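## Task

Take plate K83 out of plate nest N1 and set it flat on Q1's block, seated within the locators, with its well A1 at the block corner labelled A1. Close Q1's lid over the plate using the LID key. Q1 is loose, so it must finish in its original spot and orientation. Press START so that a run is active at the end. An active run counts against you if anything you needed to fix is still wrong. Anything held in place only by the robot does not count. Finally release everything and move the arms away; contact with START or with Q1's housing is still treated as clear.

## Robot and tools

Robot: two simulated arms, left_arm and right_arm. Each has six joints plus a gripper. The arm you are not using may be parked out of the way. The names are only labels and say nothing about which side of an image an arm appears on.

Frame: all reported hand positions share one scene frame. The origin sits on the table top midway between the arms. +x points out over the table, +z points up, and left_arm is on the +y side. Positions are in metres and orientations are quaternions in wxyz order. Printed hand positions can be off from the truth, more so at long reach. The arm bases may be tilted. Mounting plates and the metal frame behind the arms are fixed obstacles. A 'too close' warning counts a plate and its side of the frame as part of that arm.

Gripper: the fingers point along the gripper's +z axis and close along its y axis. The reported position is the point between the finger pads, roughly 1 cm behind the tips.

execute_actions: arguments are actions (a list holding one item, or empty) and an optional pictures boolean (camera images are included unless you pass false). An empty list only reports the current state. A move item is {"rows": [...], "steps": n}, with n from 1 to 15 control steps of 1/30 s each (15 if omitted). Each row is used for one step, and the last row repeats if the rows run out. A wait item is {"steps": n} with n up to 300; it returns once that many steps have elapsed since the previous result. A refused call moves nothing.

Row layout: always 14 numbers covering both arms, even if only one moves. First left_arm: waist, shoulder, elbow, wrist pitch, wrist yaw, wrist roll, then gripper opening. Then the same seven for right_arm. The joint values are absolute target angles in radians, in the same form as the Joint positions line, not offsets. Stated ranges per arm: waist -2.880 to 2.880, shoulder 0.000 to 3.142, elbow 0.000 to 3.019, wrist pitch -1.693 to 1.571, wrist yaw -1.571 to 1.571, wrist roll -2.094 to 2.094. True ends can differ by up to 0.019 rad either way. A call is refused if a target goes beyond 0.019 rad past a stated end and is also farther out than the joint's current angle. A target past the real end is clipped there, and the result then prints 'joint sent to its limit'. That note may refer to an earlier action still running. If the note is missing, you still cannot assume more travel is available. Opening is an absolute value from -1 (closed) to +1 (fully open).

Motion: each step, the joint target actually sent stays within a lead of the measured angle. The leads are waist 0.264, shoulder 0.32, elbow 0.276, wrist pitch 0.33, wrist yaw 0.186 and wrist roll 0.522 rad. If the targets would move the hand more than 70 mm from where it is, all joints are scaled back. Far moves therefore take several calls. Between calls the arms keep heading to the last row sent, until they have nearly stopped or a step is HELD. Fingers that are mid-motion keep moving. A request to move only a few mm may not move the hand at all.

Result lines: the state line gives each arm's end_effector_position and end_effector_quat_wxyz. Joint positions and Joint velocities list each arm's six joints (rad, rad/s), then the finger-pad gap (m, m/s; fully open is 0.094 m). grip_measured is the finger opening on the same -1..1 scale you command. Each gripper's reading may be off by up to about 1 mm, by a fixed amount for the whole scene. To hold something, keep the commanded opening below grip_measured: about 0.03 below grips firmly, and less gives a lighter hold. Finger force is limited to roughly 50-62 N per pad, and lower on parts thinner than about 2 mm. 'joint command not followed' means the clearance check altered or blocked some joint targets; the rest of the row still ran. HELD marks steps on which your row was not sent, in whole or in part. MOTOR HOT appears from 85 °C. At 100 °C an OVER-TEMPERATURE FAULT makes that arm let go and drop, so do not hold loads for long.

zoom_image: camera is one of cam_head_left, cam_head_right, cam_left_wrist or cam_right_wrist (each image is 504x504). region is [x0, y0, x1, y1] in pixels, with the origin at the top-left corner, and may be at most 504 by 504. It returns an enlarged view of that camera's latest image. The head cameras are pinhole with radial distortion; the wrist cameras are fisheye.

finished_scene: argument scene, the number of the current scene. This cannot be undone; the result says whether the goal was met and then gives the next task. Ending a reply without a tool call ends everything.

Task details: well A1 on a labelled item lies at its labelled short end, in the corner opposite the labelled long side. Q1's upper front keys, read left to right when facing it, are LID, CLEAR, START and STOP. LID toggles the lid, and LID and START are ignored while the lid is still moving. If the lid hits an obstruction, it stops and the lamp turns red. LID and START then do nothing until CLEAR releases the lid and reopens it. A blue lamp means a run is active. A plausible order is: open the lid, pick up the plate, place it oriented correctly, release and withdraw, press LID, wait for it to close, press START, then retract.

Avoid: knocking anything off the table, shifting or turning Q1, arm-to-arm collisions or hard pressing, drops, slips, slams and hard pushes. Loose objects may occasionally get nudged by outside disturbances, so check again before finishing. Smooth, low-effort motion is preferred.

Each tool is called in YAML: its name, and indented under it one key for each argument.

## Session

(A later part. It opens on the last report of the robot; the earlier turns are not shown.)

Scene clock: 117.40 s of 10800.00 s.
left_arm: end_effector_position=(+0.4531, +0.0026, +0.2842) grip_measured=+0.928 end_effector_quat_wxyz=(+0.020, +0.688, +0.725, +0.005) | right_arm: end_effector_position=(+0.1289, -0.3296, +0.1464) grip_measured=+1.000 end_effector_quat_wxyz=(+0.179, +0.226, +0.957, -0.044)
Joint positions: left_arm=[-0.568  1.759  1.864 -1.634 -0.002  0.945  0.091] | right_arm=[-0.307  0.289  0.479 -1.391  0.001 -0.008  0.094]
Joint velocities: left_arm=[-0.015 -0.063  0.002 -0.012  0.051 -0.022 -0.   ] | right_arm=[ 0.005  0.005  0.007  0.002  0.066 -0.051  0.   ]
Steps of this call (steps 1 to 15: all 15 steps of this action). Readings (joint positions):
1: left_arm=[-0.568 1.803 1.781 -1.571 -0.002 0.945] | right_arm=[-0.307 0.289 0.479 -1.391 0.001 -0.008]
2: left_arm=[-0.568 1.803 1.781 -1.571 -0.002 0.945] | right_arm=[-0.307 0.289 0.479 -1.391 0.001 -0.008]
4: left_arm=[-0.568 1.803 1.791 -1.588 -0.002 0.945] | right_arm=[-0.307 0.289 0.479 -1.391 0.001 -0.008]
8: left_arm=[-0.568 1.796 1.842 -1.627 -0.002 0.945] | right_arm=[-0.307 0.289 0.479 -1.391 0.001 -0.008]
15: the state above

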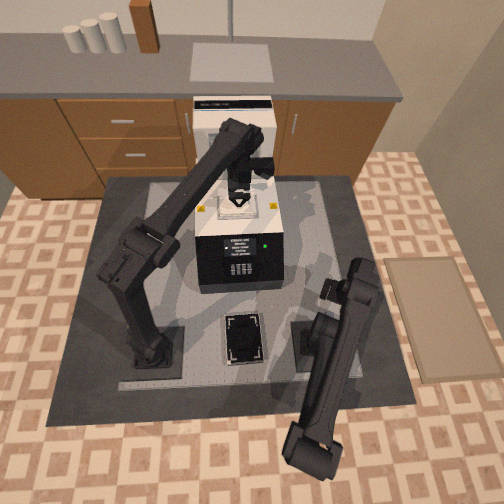

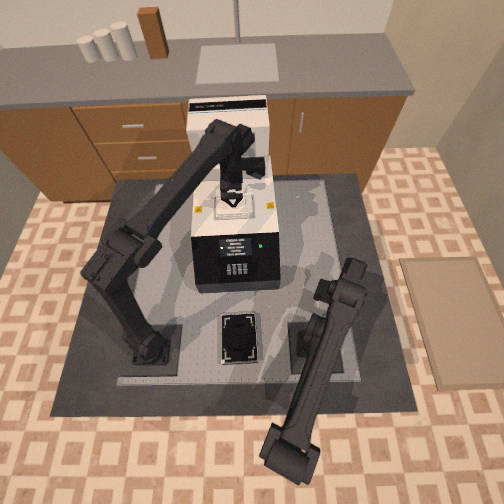

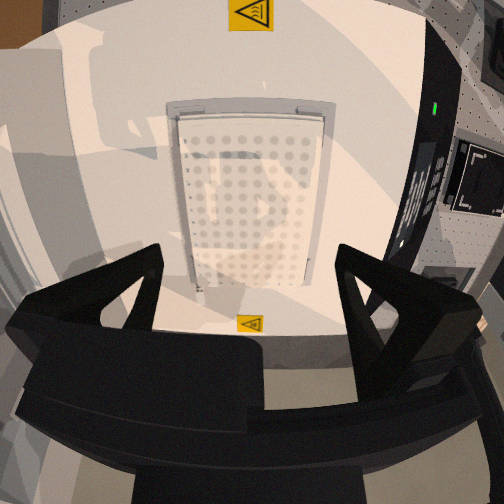

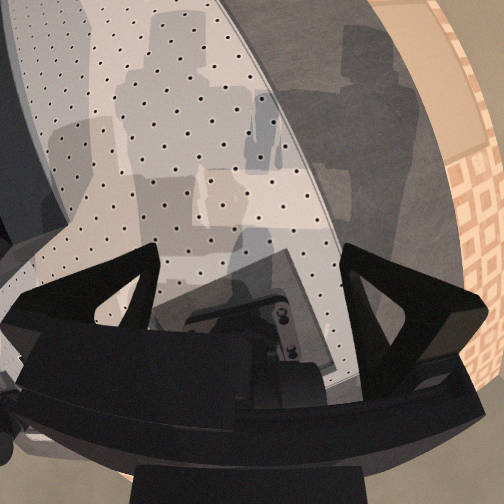

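execute_actions:
  actions:
    - {"rows":[[-0.75,1.25,1.5,-1.6,0,0,-1,-0.3,0.3,0.5,-1.4,0,0,1]]}
  pictures: false

execute_actions:
  actions:
    - {"rows":[[-0.82,1.1,1.1,-1.35,0,-0.83,-1,-0.3,0.3,0.5,-1.4,0,0,1]]}
  pictures: false

execute_actions:
  actions:
    - {"rows":[[-0.82,1.13,0.91,-1.02,0,-0.83,-1,-0.3,0.3,0.5,-1.4,0,0,1]]}
  pictures: false

execute_actions:
  actions:
    - {"steps":15}

zoom_image:
  camera: "cam_head_left"
  region: [205, 180, 275, 230]

Scene clock: 120.37 s of 10800.00 s.
left_arm: end_effector_position=(+0.2684, +0.0374, +0.3727) grip_measured=-0.987 end_effector_quat_wxyz=(+0.107, +0.437, +0.892, -0.033) | right_arm: end_effector_position=(+0.1289, -0.3296, +0.1464) grip_measured=+1.000 end_effector_quat_wxyz=(+0.179, +0.226, +0.957, -0.044)
Joint positions: left_arm=[-0.754  1.23   1.501 -1.617 -0.001  0.153  0.001] | right_arm=[-0.307  0.289  0.479 -1.391  0.001 -0.008  0.094]
Joint velocities: left_arm=[ 0.005 -0.796  0.007 -0.007  0.037 -1.004 -0.002] | right_arm=[-0.005  0.005  0.017 -0.027 -0.022  0.007  0.   ]
Steps of this call (steps 1 to 15: the robot went on to your last target; steps 16 to 74: nothing new was sent; steps 75 to 89: all 15 steps of this action). Readings (joint positions):
75: left_arm=[-0.573 1.746 1.841 -1.625 -0.002 0.905] | right_arm=[-0.307 0.289 0.479 -1.391 0.001 -0.008]
76: left_arm=[-0.580 1.719 1.792 -1.618 -0.003 0.859] | right_arm=[-0.307 0.289 0.479 -1.391 0.001 -0.008]
78: left_arm=[-0.611 1.653 1.686 -1.617 -0.003 0.764] | right_arm=[-0.307 0.289 0.479 -1.391 0.001 -0.008]
82: left_arm=[-0.694 1.504 1.547 -1.617 -0.002 0.564] | right_arm=[-0.307 0.289 0.479 -1.391 0.001 -0.008]
89: the state above

Scene clock: 120.87 s of 10800.00 s.
left_arm: end_effector_position=(+0.2231, +0.0525, +0.2454) grip_measured=-0.987 end_effector_quat_wxyz=(+0.059, +0.030, +0.996, -0.059) | right_arm: end_effector_position=(+0.1289, -0.3296, +0.1464) grip_measured=+1.000 end_effector_quat_wxyz=(+0.179, +0.226, +0.957, -0.044)
Joint positions: left_arm=[-0.814  1.117  1.083 -1.37  -0.002 -0.759  0.001] | right_arm=[-0.307  0.289  0.479 -1.391  0.001 -0.008  0.094]
Joint velocities: left_arm=[-0.015 -0.044  0.002  0.022 -0.066 -0.418  0.   ] | right_arm=[ 0.005 -0.005  0.007 -0.017 -0.037 -0.007  0.   ]
Steps of this call (steps 1 to 15: all 15 steps of this action). Readings (joint positions):
1: left_arm=[-0.759 1.189 1.461 -1.556 -0.002 0.061] | right_arm=[-0.307 0.289 0.479 -1.391 0.001 -0.008]
2: left_arm=[-0.769 1.136 1.388 -1.476 -0.002 -0.026] | right_arm=[-0.307 0.289 0.479 -1.391 0.001 -0.008]
4: left_arm=[-0.793 1.063 1.256 -1.428 -0.002 -0.171] | right_arm=[-0.307 0.289 0.479 -1.391 0.001 -0.008]
8: left_arm=[-0.814 1.063 1.099 -1.394 -0.002 -0.526] | right_arm=[-0.307 0.289 0.479 -1.391 0.001 -0.008]
15: the state above

Scene clock: 121.37 s of 10800.00 s.
left_arm: end_effector_position=(+0.2399, +0.0345, +0.1731) grip_measured=-0.987 end_effector_quat_wxyz=(+0.096, +0.000, +0.990, -0.101) | right_arm: end_effector_position=(+0.1289, -0.3296, +0.1464) grip_measured=+1.000 end_effector_quat_wxyz=(+0.179, +0.226, +0.957, -0.044)
Joint positions: left_arm=[-0.814  1.141  0.893 -1.043 -0.002 -0.818  0.001] | right_arm=[-0.307  0.289  0.479 -1.391  0.001 -0.008  0.094]
Joint velocities: left_arm=[-0.005 -0.005 -0.002  0.002 -0.051 -0.007 -0.001] | right_arm=[-0.005  0.005 -0.012 -0.002 -0.081  0.007  0.   ]
Steps of this call (steps 1 to 15: all 15 steps of this action). Readings (joint positions):
1: left_arm=[-0.814 1.111 1.056 -1.302 -0.002 -0.772] | right_arm=[-0.307 0.289 0.479 -1.391 0.001 -0.008]
2: left_arm=[-0.814 1.100 1.012 -1.196 -0.002 -0.781] | right_arm=[-0.307 0.289 0.479 -1.391 0.001 -0.008]
4: left_arm=[-0.814 1.106 0.938 -1.089 -0.002 -0.795] | right_arm=[-0.307 0.289 0.479 -1.391 0.001 -0.008]
8: left_arm=[-0.814 1.140 0.893 -1.055 -0.002 -0.810] | right_arm=[-0.307 0.289 0.479 -1.391 0.001 -0.008]
15: the state above

Scene clock: 121.87 s of 10800.00 s.
left_arm: end_effector_position=(+0.2399, +0.0345, +0.1731) grip_measured=-0.987 end_effector_quat_wxyz=(+0.096, -0.001, +0.990, -0.102) | right_arm: end_effector_position=(+0.1289, -0.3296, +0.1464) grip_measured=+1.000 end_effector_quat_wxyz=(+0.179, +0.226, +0.957, -0.044)
Joint positions: left_arm=[-0.814  1.141  0.893 -1.043 -0.002 -0.82   0.001] | right_arm=[-0.307  0.289  0.479 -1.391  0.001 -0.008  0.094]
Joint velocities: left_arm=[ 0.005 -0.005  0.002 -0.007 -0.007  0.037  0.001] | right_arm=[ 0.005 -0.015  0.017  0.007 -0.022 -0.007  0.   ]
Steps of this call (steps 1 to 15: the robot went on to your last target). Readings (joint positions):
1: left_arm=[-0.814 1.141 0.893 -1.043 -0.002 -0.818] | right_arm=[-0.307 0.289 0.479 -1.391 0.001 -0.008]
2: left_arm=[-0.814 1.141 0.893 -1.043 -0.002 -0.818] | right_arm=[-0.307 0.289 0.479 -1.391 0.001 -0.008]
4: left_arm=[-0.814 1.141 0.893 -1.043 -0.002 -0.819] | right_arm=[-0.307 0.289 0.479 -1.391 0.001 -0.008]
8: left_arm=[-0.814 1.141 0.893 -1.043 -0.002 -0.819] | right_arm=[-0.307 0.289 0.479 -1.391 0.001 -0.008]
15: the state above
All arms were judged still, so your last target was given up. Only a new action makes them travel on or press farther. Fingers that are still opening or closing keep moving.

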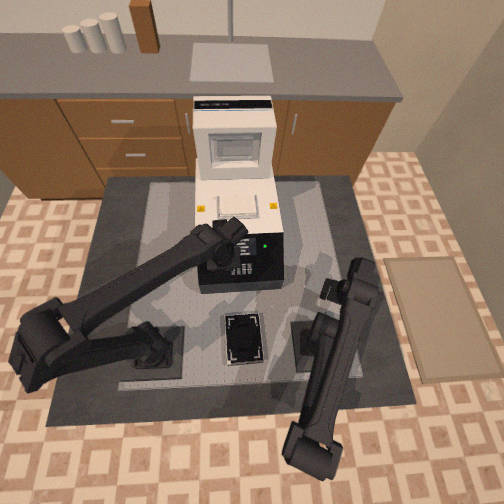

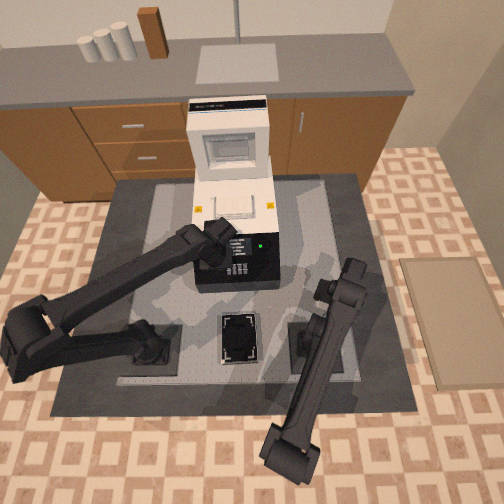

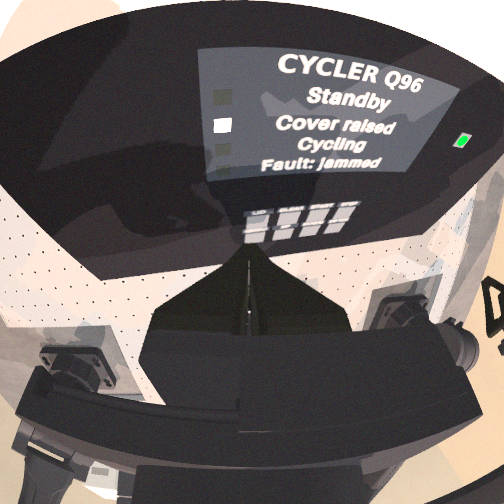

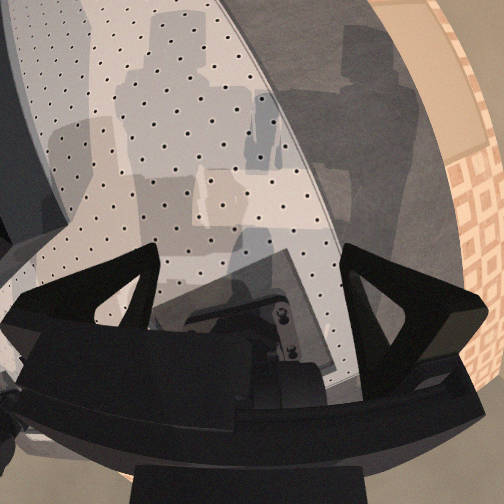

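Region (205, 180, 275, 230) of cam_head_left's 504x504 image, scaled by 7.200, with more detail than that image has; it fills the top 360 rows of this view, and the rest is white.

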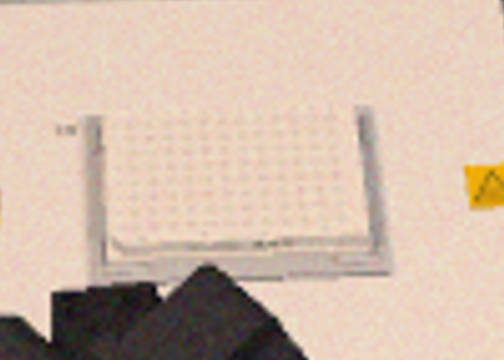

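execute_actions:
  actions:
    - {"rows":[[-0.82,1.14,0.91,-0.99,0,-0.83,-1,-0.3,0.3,0.5,-1.4,0,0,1],[-0.82,1.14,0.91,-0.99,0,-0.83,-1,-0.3,0.3,0.5,-1.4,0,0,1],[-0.82,1.17,0.91,-0.99,0,-0.83,-1,-0.3,0.3,0.5,-1.4,0,0,1],[-0.82,1.2,0.91,-0.99,0,-0.83,-1,-0.3,0.3,0.5,-1.4,0,0,1],[-0.82,1.235,0.91,-0.99,0,-0.83,-1,-0.3,0.3,0.5,-1.4,0,0,1]]}
  pictures: false

execute_actions:
  actions:
    - {"rows":[[-0.82,1.14,0.91,-0.99,0,-0.83,-1,-0.3,0.3,0.5,-1.4,0,0,1]]}
  pictures: false

execute_actions:
  actions:
    - {"rows":[[-0.885,1.19,0.91,-0.885,0,-0.87,-1,-0.3,0.3,0.5,-1.4,0,0,1]]}
  pictures: false

execute_actions:
  actions:
    - {"steps":120}

Scene clock: 126.07 s of 10800.00 s.
left_arm: end_effector_position=(+0.2440, +0.0247, +0.1481) grip_measured=-0.988 end_effector_quat_wxyz=(+0.076, +0.002, +0.993, -0.088) | right_arm: end_effector_position=(+0.1289, -0.3296, +0.1464) grip_measured=+1.000 end_effector_quat_wxyz=(+0.179, +0.226, +0.957, -0.044)
Joint positions: left_arm=[-0.819  1.22   0.894 -1.013  0.008 -0.82   0.001] | right_arm=[-0.307  0.289  0.479 -1.391  0.001 -0.008  0.094]
Joint velocities: left_arm=[-0.005 -0.015 -0.007 -0.012 -0.081 -0.051 -0.   ] | right_arm=[-0.015 -0.015 -0.012 -0.002 -0.022 -0.051  0.   ]
Steps of this call (steps 1 to 90: nothing new was sent; then 0.70 s passed at rest; steps 91 to 105: all 15 steps of this action). Readings (joint positions):
91: left_arm=[-0.814 1.141 0.893 -1.037 -0.002 -0.820] | right_arm=[-0.307 0.289 0.479 -1.391 0.001 -0.008]
92: left_arm=[-0.814 1.141 0.893 -1.029 -0.002 -0.820] | right_arm=[-0.307 0.289 0.479 -1.391 0.001 -0.008]
94: left_arm=[-0.814 1.146 0.893 -1.017 -0.002 -0.820] | right_arm=[-0.307 0.289 0.479 -1.391 0.001 -0.008]
98: left_arm=[-0.814 1.209 0.893 -1.012 -0.002 -0.820] | right_arm=[-0.307 0.289 0.479 -1.391 0.001 -0.008]
105: the state above

Scene clock: 126.57 s of 10800.00 s.
left_arm: end_effector_position=(+0.2431, +0.0270, +0.1759) grip_measured=-0.988 end_effector_quat_wxyz=(+0.105, +0.002, +0.988, -0.115) | right_arm: end_effector_position=(+0.1289, -0.3296, +0.1464) grip_measured=+1.000 end_effector_quat_wxyz=(+0.179, +0.226, +0.957, -0.044)
Joint positions: left_arm=[-0.819  1.14   0.894 -1.011  0.003 -0.82   0.001] | right_arm=[-0.307  0.289  0.479 -1.391  0.001 -0.008  0.094]
Joint velocities: left_arm=[-0.005 -0.005  0.002 -0.007 -0.051  0.007  0.001] | right_arm=[-0.005 -0.015  0.007 -0.007 -0.081  0.007  0.   ]
Steps of this call (steps 1 to 15: all 15 steps of this action). Readings (joint positions):
1: left_arm=[-0.819 1.214 0.894 -1.013 0.009 -0.820] | right_arm=[-0.307 0.289 0.479 -1.391 0.001 -0.008]
2: left_arm=[-0.819 1.204 0.894 -1.013 0.006 -0.820] | right_arm=[-0.307 0.289 0.479 -1.391 0.001 -0.008]
4: left_arm=[-0.819 1.178 0.894 -1.011 0.004 -0.820] | right_arm=[-0.307 0.289 0.479 -1.391 0.001 -0.008]
8: left_arm=[-0.819 1.141 0.894 -1.011 0.003 -0.820] | right_arm=[-0.307 0.289 0.479 -1.391 0.001 -0.008]
15: the state above

Scene clock: 127.07 s of 10800.00 s.
left_arm: end_effector_position=(+0.2416, -0.0083, +0.1669) grip_measured=-0.988 end_effector_quat_wxyz=(+0.117, +0.015, +0.983, -0.140) | right_arm: end_effector_position=(+0.1289, -0.3296, +0.1464) grip_measured=+1.000 end_effector_quat_wxyz=(+0.179, +0.226, +0.957, -0.044)
Joint positions: left_arm=[-0.884  1.188  0.894 -0.908  0.    -0.859  0.001] | right_arm=[-0.307  0.289  0.479 -1.391  0.001 -0.008  0.094]
Joint velocities: left_arm=[-0.005  0.005  0.007 -0.017 -0.022 -0.081  0.   ] | right_arm=[-0.015 -0.005 -0.007 -0.002  0.11  -0.022  0.   ]
Steps of this call (steps 1 to 15: all 15 steps of this action). Readings (joint positions):
1: left_arm=[-0.824 1.142 0.894 -0.993 0.001 -0.828] | right_arm=[-0.307 0.289 0.479 -1.391 0.001 -0.008]
2: left_arm=[-0.835 1.148 0.894 -0.963 0.000 -0.835] | right_arm=[-0.307 0.289 0.479 -1.391 0.001 -0.008]
4: left_arm=[-0.862 1.164 0.894 -0.921 0.000 -0.844] | right_arm=[-0.307 0.289 0.479 -1.391 0.001 -0.008]
8: left_arm=[-0.884 1.187 0.894 -0.910 0.000 -0.853] | right_arm=[-0.307 0.289 0.479 -1.391 0.001 -0.008]
15: the state above

Scene clock: 131.07 s of 10800.00 s.
left_arm: end_effector_position=(+0.2416, -0.0083, +0.1669) grip_measured=-0.988 end_effector_quat_wxyz=(+0.117, +0.014, +0.983, -0.140) | right_arm: end_effector_position=(+0.1289, -0.3296, +0.1464) grip_measured=+1.000 end_effector_quat_wxyz=(+0.179, +0.226, +0.957, -0.044)
Joint positions: left_arm=[-0.884  1.188  0.894 -0.908  0.    -0.86   0.001] | right_arm=[-0.307  0.289  0.479 -1.391  0.001 -0.008  0.094]
Joint velocities: left_arm=[ 0.005  0.015 -0.007  0.002  0.007  0.037 -0.   ] | right_arm=[-0.005 -0.015 -0.012 -0.012 -0.095 -0.007  0.   ]
Steps of this call (steps 1 to 15: the robot went on to your last target; steps 16 to 120: nothing new was sent). Readings (joint positions):
1: left_arm=[-0.884 1.188 0.894 -0.908 0.000 -0.859] | right_arm=[-0.307 0.289 0.479 -1.391 0.001 -0.008]
2: left_arm=[-0.884 1.188 0.894 -0.908 0.000 -0.859] | right_arm=[-0.307 0.289 0.479 -1.391 0.001 -0.008]
4: left_arm=[-0.884 1.188 0.894 -0.908 0.000 -0.859] | right_arm=[-0.307 0.289 0.479 -1.391 0.001 -0.008]
8: left_arm=[-0.884 1.188 0.894 -0.908 0.000 -0.860] | right_arm=[-0.307 0.289 0.479 -1.391 0.001 -0.008]
120: the state above
All arms were judged still, so your last target was given up. Only a new action makes them travel on or press farther. Fingers that are still opening or closing keep moving.

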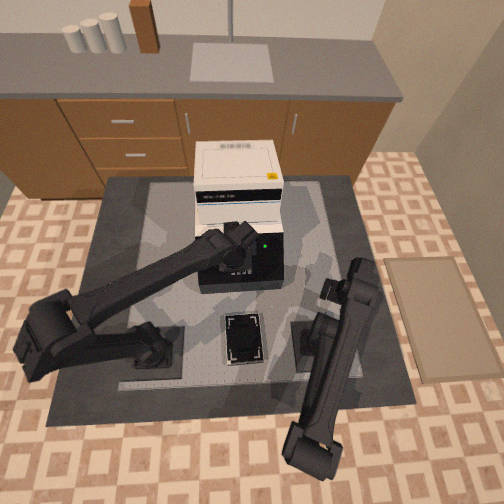

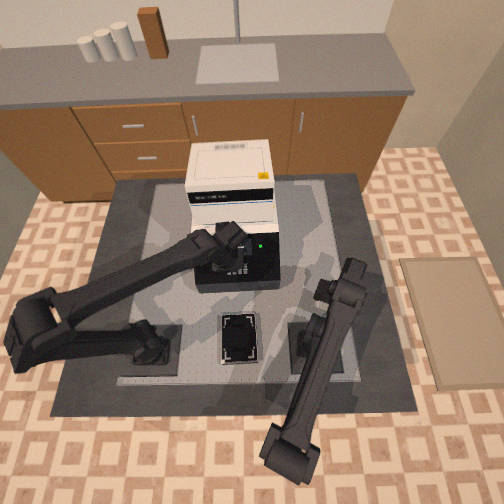

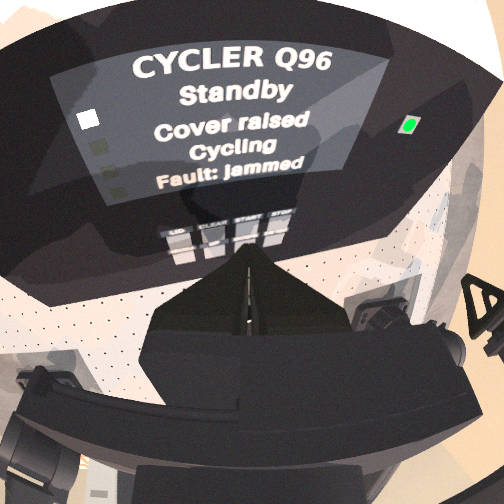

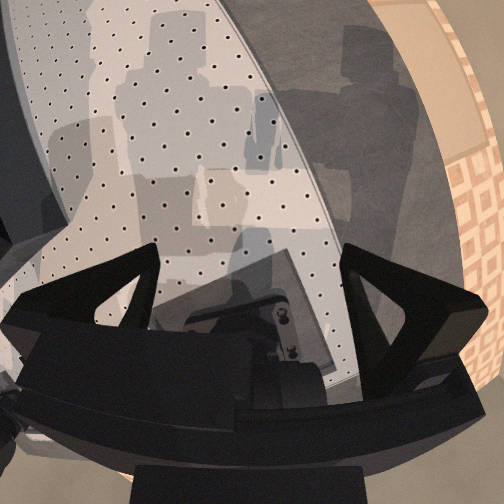

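execute_actions:
  actions:
    - {"rows":[[-0.862,1.19,0.91,-0.885,0,-0.87,-1,-0.3,0.3,0.5,-1.4,0,0,1]]}

execute_actions:
  actions:
    - {"rows":[[-0.862,1.22,0.91,-0.885,0,-0.87,-1,-0.3,0.3,0.5,-1.4,0,0,1],[-0.862,1.255,0.91,-0.885,0,-0.87,-1,-0.3,0.3,0.5,-1.4,0,0,1]]}
  pictures: false

execute_actions:
  actions:
    - {"rows":[[-0.862,1.1,0.91,-0.95,0,-0.87,-1,-0.3,0.3,0.5,-1.4,0,0,1]]}

Scene clock: 134.17 s of 10800.00 s.
left_arm: end_effector_position=(+0.2454, -0.0051, +0.1669) grip_measured=-0.988 end_effector_quat_wxyz=(+0.118, +0.008, +0.983, -0.140) | right_arm: end_effector_position=(+0.1289, -0.3296, +0.1464) grip_measured=+1.000 end_effector_quat_wxyz=(+0.179, +0.226, +0.957, -0.044)
Joint positions: left_arm=[-0.871  1.188  0.894 -0.908  0.    -0.86   0.001] | right_arm=[-0.307  0.289  0.479 -1.391  0.001 -0.008  0.094]
Joint velocities: left_arm=[-0.024 -0.015  0.007  0.012 -0.037 -0.007 -0.001] | right_arm=[ 0.005  0.005 -0.002  0.012 -0.007 -0.051  0.   ]
Steps of this call (steps 1 to 78: nothing new was sent; steps 79 to 93: all 15 steps of this action). Readings (joint positions):
79: left_arm=[-0.883 1.188 0.894 -0.908 0.000 -0.860] | right_arm=[-0.307 0.289 0.479 -1.391 0.001 -0.008]
80: left_arm=[-0.881 1.188 0.894 -0.908 0.000 -0.860] | right_arm=[-0.307 0.289 0.479 -1.391 0.001 -0.008]
82: left_arm=[-0.876 1.188 0.894 -0.908 0.000 -0.860] | right_arm=[-0.307 0.289 0.479 -1.391 0.001 -0.008]
86: left_arm=[-0.871 1.188 0.894 -0.908 0.000 -0.860] | right_arm=[-0.307 0.289 0.479 -1.391 0.001 -0.008]
93: the state above

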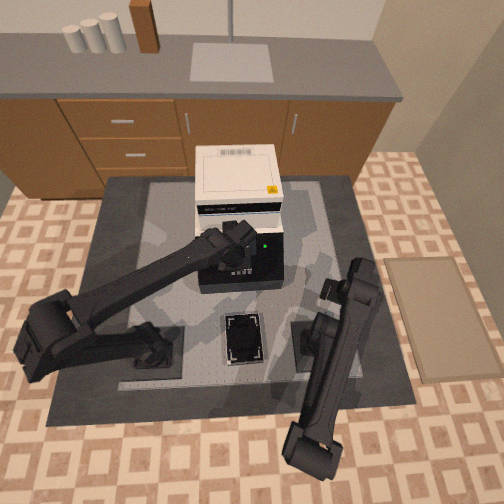

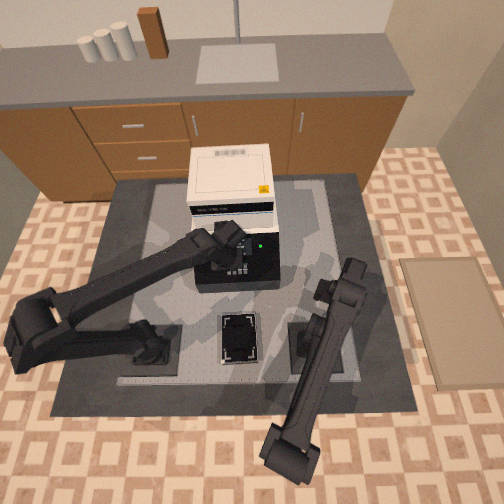

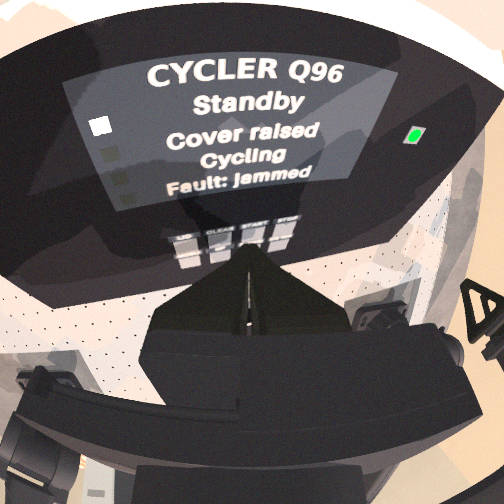

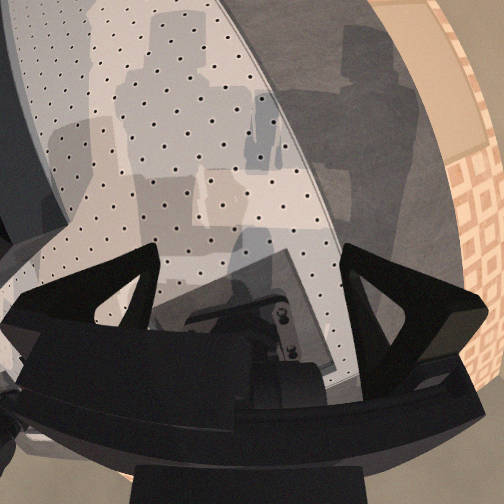

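Scene clock: 134.67 s of 10800.00 s.
left_arm: end_effector_position=(+0.2453, -0.0075, +0.1485) grip_measured=-0.988 end_effector_quat_wxyz=(+0.100, +0.009, +0.987, -0.124) | right_arm: end_effector_position=(+0.1289, -0.3296, +0.1464) grip_measured=+1.000 end_effector_quat_wxyz=(+0.179, +0.226, +0.957, -0.044)
Joint positions: left_arm=[-0.872  1.237  0.894 -0.907  0.008 -0.86   0.001] | right_arm=[-0.307  0.289  0.479 -1.391  0.001 -0.008  0.094]
Joint velocities: left_arm=[-0.015 -0.015 -0.007 -0.002 -0.007  0.007 -0.   ] | right_arm=[-0.015 -0.005  0.007 -0.002 -0.007  0.095  0.   ]
Steps of this call (steps 1 to 15: all 15 steps of this action). Readings (joint positions):
1: left_arm=[-0.871 1.190 0.894 -0.908 0.000 -0.860] | right_arm=[-0.307 0.289 0.479 -1.391 0.001 -0.008]
2: left_arm=[-0.871 1.195 0.894 -0.908 0.000 -0.860] | right_arm=[-0.307 0.289 0.479 -1.391 0.001 -0.008]
4: left_arm=[-0.871 1.215 0.894 -0.907 0.000 -0.860] | right_arm=[-0.307 0.289 0.479 -1.391 0.001 -0.008]
8: left_arm=[-0.872 1.237 0.894 -0.907 0.008 -0.860] | right_arm=[-0.307 0.289 0.479 -1.391 0.001 -0.008]
15: the state above

Scene clock: 135.17 s of 10800.00 s.
left_arm: end_effector_position=(+0.2374, +0.0036, +0.1996) grip_measured=-0.988 end_effector_quat_wxyz=(+0.140, +0.008, +0.976, -0.167) | right_arm: end_effector_position=(+0.1289, -0.3296, +0.1464) grip_measured=+1.000 end_effector_quat_wxyz=(+0.179, +0.226, +0.957, -0.044)
Joint positions: left_arm=[-0.872  1.089  0.891 -0.933  0.003 -0.86   0.001] | right_arm=[-0.307  0.289  0.479 -1.391  0.001 -0.008  0.094]
Joint velocities: left_arm=[-0.005  0.024 -0.022 -0.012 -0.007  0.037  0.001] | right_arm=[ 0.005 -0.015  0.012 -0.022  0.051 -0.037  0.   ]
Steps of this call (steps 1 to 15: all 15 steps of this action). Readings (joint positions):
1: left_arm=[-0.872 1.227 0.894 -0.911 0.007 -0.860] | right_arm=[-0.307 0.289 0.479 -1.391 0.001 -0.008]
2: left_arm=[-0.872 1.210 0.891 -0.920 0.005 -0.860] | right_arm=[-0.307 0.289 0.479 -1.391 0.001 -0.008]
4: left_arm=[-0.872 1.161 0.891 -0.931 0.004 -0.860] | right_arm=[-0.307 0.289 0.479 -1.391 0.001 -0.008]
8: left_arm=[-0.872 1.086 0.891 -0.931 0.003 -0.860] | right_arm=[-0.307 0.289 0.479 -1.391 0.001 -0.008]
15: the state above

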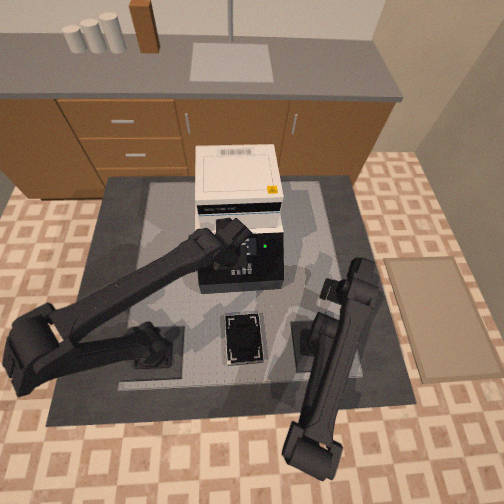

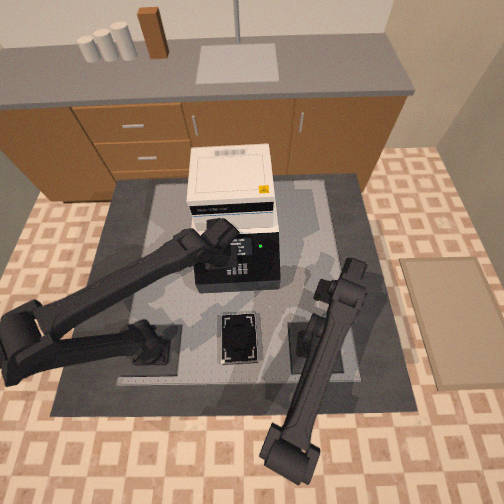

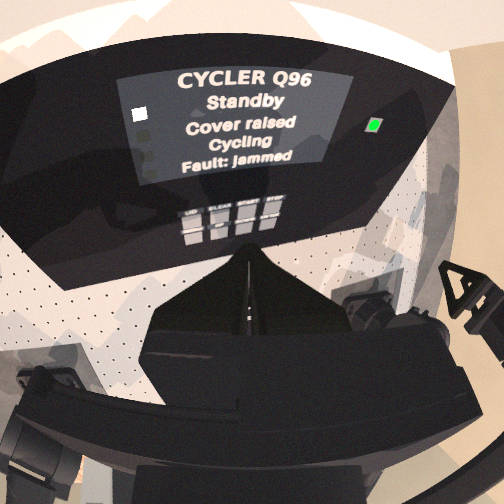

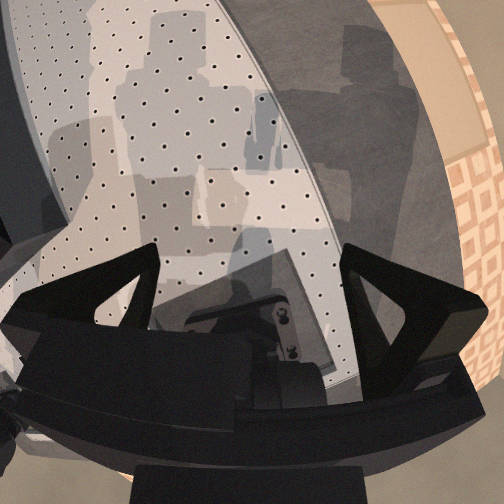

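Missed; likely slightly high. Retry with waist nearer −0.882 and look.

execute_actions:
  actions:
    - {"rows":[[-0.892,1.17,0.91,-0.88,0,-0.87,-1,-0.3,0.3,0.5,-1.4,0,0,1]]}
  pictures: false

execute_actions:
  actions:
    - {"rows":[[-0.892,1.21,0.91,-0.88,0,-0.87,-1,-0.3,0.3,0.5,-1.4,0,0,1],[-0.892,1.24,0.91,-0.88,0,-0.87,-1,-0.3,0.3,0.5,-1.4,0,0,1],[-0.892,1.27,0.91,-0.88,0,-0.87,-1,-0.3,0.3,0.5,-1.4,0,0,1]]}

Scene clock: 137.60 s of 10800.00 s.
left_arm: end_effector_position=(+0.2416, -0.0080, +0.1701) grip_measured=-0.988 end_effector_quat_wxyz=(+0.121, +0.013, +0.982, -0.146) | right_arm: end_effector_position=(+0.1289, -0.3296, +0.1464) grip_measured=+1.000 end_effector_quat_wxyz=(+0.179, +0.226, +0.957, -0.044)
Joint positions: left_arm=[-0.882  1.177  0.891 -0.903  0.003 -0.861  0.001] | right_arm=[-0.307  0.289  0.479 -1.391  0.001 -0.008  0.094]
Joint velocities: left_arm=[ 0.005 -0.005 -0.007  0.007  0.007 -0.022 -0.001] | right_arm=[-0.005 -0.024 -0.007 -0.002  0.007  0.081  0.   ]
Steps of this call (steps 1 to 15: the robot went on to your last target; steps 16 to 58: nothing new was sent; steps 59 to 73: all 15 steps of this action). Readings (joint positions):
59: left_arm=[-0.872 1.095 0.891 -0.929 0.003 -0.861] | right_arm=[-0.307 0.289 0.479 -1.391 0.001 -0.008]
60: left_arm=[-0.874 1.105 0.891 -0.918 0.003 -0.861] | right_arm=[-0.307 0.289 0.479 -1.391 0.001 -0.008]
62: left_arm=[-0.879 1.135 0.891 -0.907 0.003 -0.861] | right_arm=[-0.307 0.289 0.479 -1.391 0.001 -0.008]
66: left_arm=[-0.882 1.176 0.891 -0.905 0.003 -0.861] | right_arm=[-0.307 0.289 0.479 -1.391 0.001 -0.008]
73: the state above

Scene clock: 138.10 s of 10800.00 s.
left_arm: end_effector_position=(+0.2397, -0.0133, +0.1441) grip_measured=-0.988 end_effector_quat_wxyz=(+0.096, +0.018, +0.988, -0.123) | right_arm: end_effector_position=(+0.1289, -0.3296, +0.1464) grip_measured=+1.000 end_effector_quat_wxyz=(+0.179, +0.226, +0.957, -0.044)
Joint positions: left_arm=[-0.891  1.249  0.892 -0.902  0.009 -0.861  0.001] | right_arm=[-0.307  0.289  0.479 -1.391  0.001 -0.008  0.094]
Joint velocities: left_arm=[ 0.005 -0.005 -0.017 -0.007 -0.037 -0.007 -0.   ] | right_arm=[-0.005 -0.015  0.007 -0.002 -0.066 -0.081  0.   ]
Steps of this call (steps 1 to 15: all 15 steps of this action). Readings (joint positions):
1: left_arm=[-0.882 1.179 0.891 -0.903 0.003 -0.861] | right_arm=[-0.307 0.289 0.479 -1.391 0.001 -0.008]
2: left_arm=[-0.882 1.185 0.891 -0.903 0.003 -0.861] | right_arm=[-0.307 0.289 0.479 -1.391 0.001 -0.008]
4: left_arm=[-0.882 1.211 0.891 -0.901 0.003 -0.861] | right_arm=[-0.307 0.289 0.479 -1.391 0.001 -0.008]
8: left_arm=[-0.890 1.249 0.892 -0.902 0.011 -0.861] | right_arm=[-0.307 0.289 0.479 -1.391 0.001 -0.008]
15: the state above

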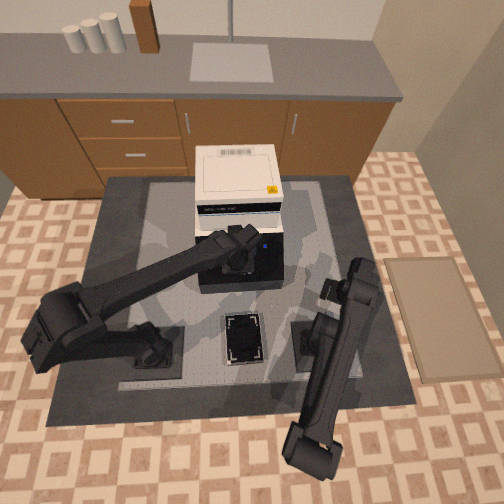

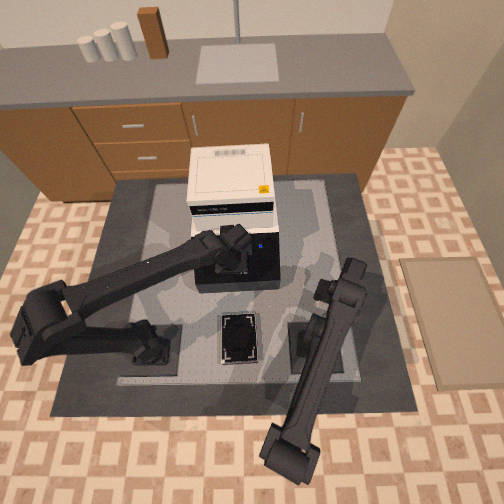

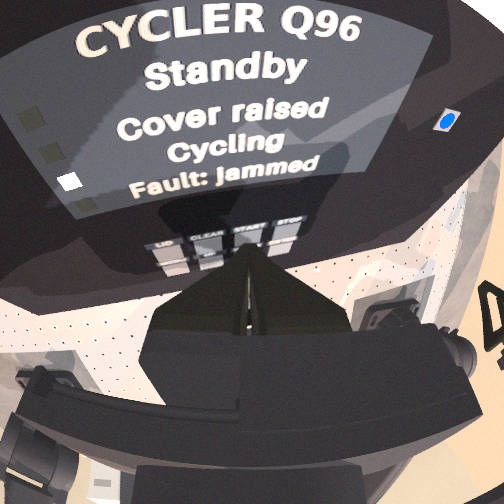

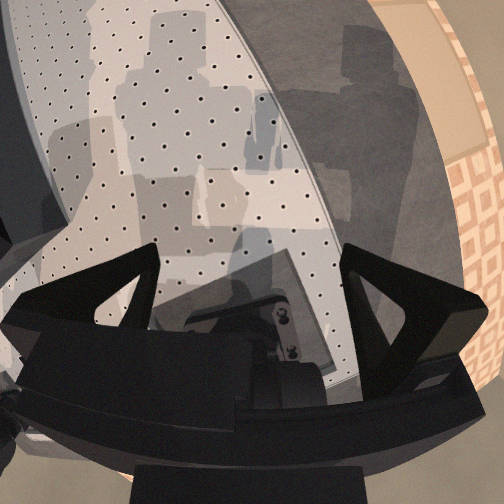

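execute_actions:
  actions:
    - {"rows":[[-0.892,1.0,0.91,-1.0,0,-0.87,-1,-0.3,0.3,0.5,-1.4,0,0,1]]}

finished_scene:
  scene: 1

Scene clock: 140.17 s of 10800.00 s.
left_arm: end_effector_position=(+0.2185, +0.0150, +0.2285) grip_measured=-0.988 end_effector_quat_wxyz=(+0.153, +0.017, +0.970, -0.187) | right_arm: end_effector_position=(+0.1289, -0.3296, +0.1464) grip_measured=+1.000 end_effector_quat_wxyz=(+0.179, +0.226, +0.957, -0.044)
Joint positions: left_arm=[-0.891  0.986  0.886 -0.983  0.003 -0.861  0.001] | right_arm=[-0.307  0.289  0.479 -1.391  0.001 -0.008  0.094]
Joint velocities: left_arm=[-0.005  0.23   0.007  0.007 -0.007  0.022 -0.   ] | right_arm=[ 0.005  0.005 -0.012 -0.002  0.037 -0.066  0.   ]
Steps of this call (steps 1 to 15: the robot went on to your last target; steps 16 to 47: nothing new was sent; steps 48 to 62: all 15 steps of this action). Readings (joint positions):
48: left_arm=[-0.891 1.236 0.892 -0.911 0.009 -0.861] | right_arm=[-0.307 0.289 0.479 -1.391 0.001 -0.008]
49: left_arm=[-0.891 1.212 0.888 -0.930 0.007 -0.861] | right_arm=[-0.307 0.289 0.479 -1.391 0.001 -0.008]
51: left_arm=[-0.891 1.130 0.886 -0.963 0.005 -0.861] | right_arm=[-0.307 0.289 0.479 -1.391 0.001 -0.008]
55: left_arm=[-0.891 0.974 0.886 -0.979 0.003 -0.861] | right_arm=[-0.307 0.289 0.479 -1.391 0.001 -0.008]
62: the state above

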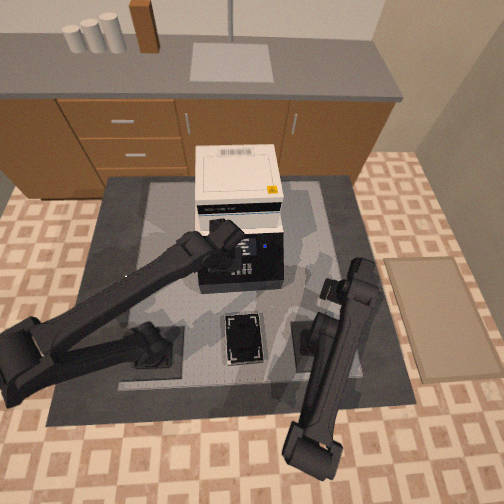

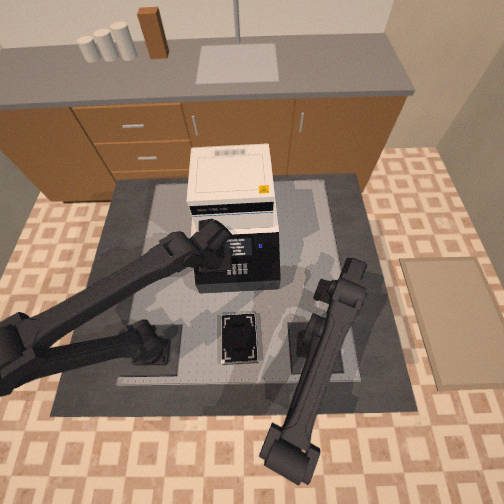

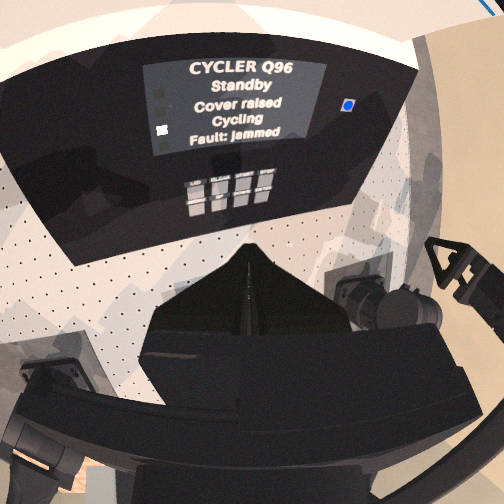

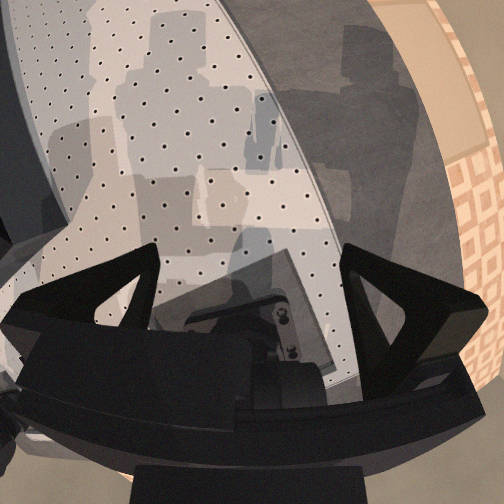

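The scene is finished: the task was done.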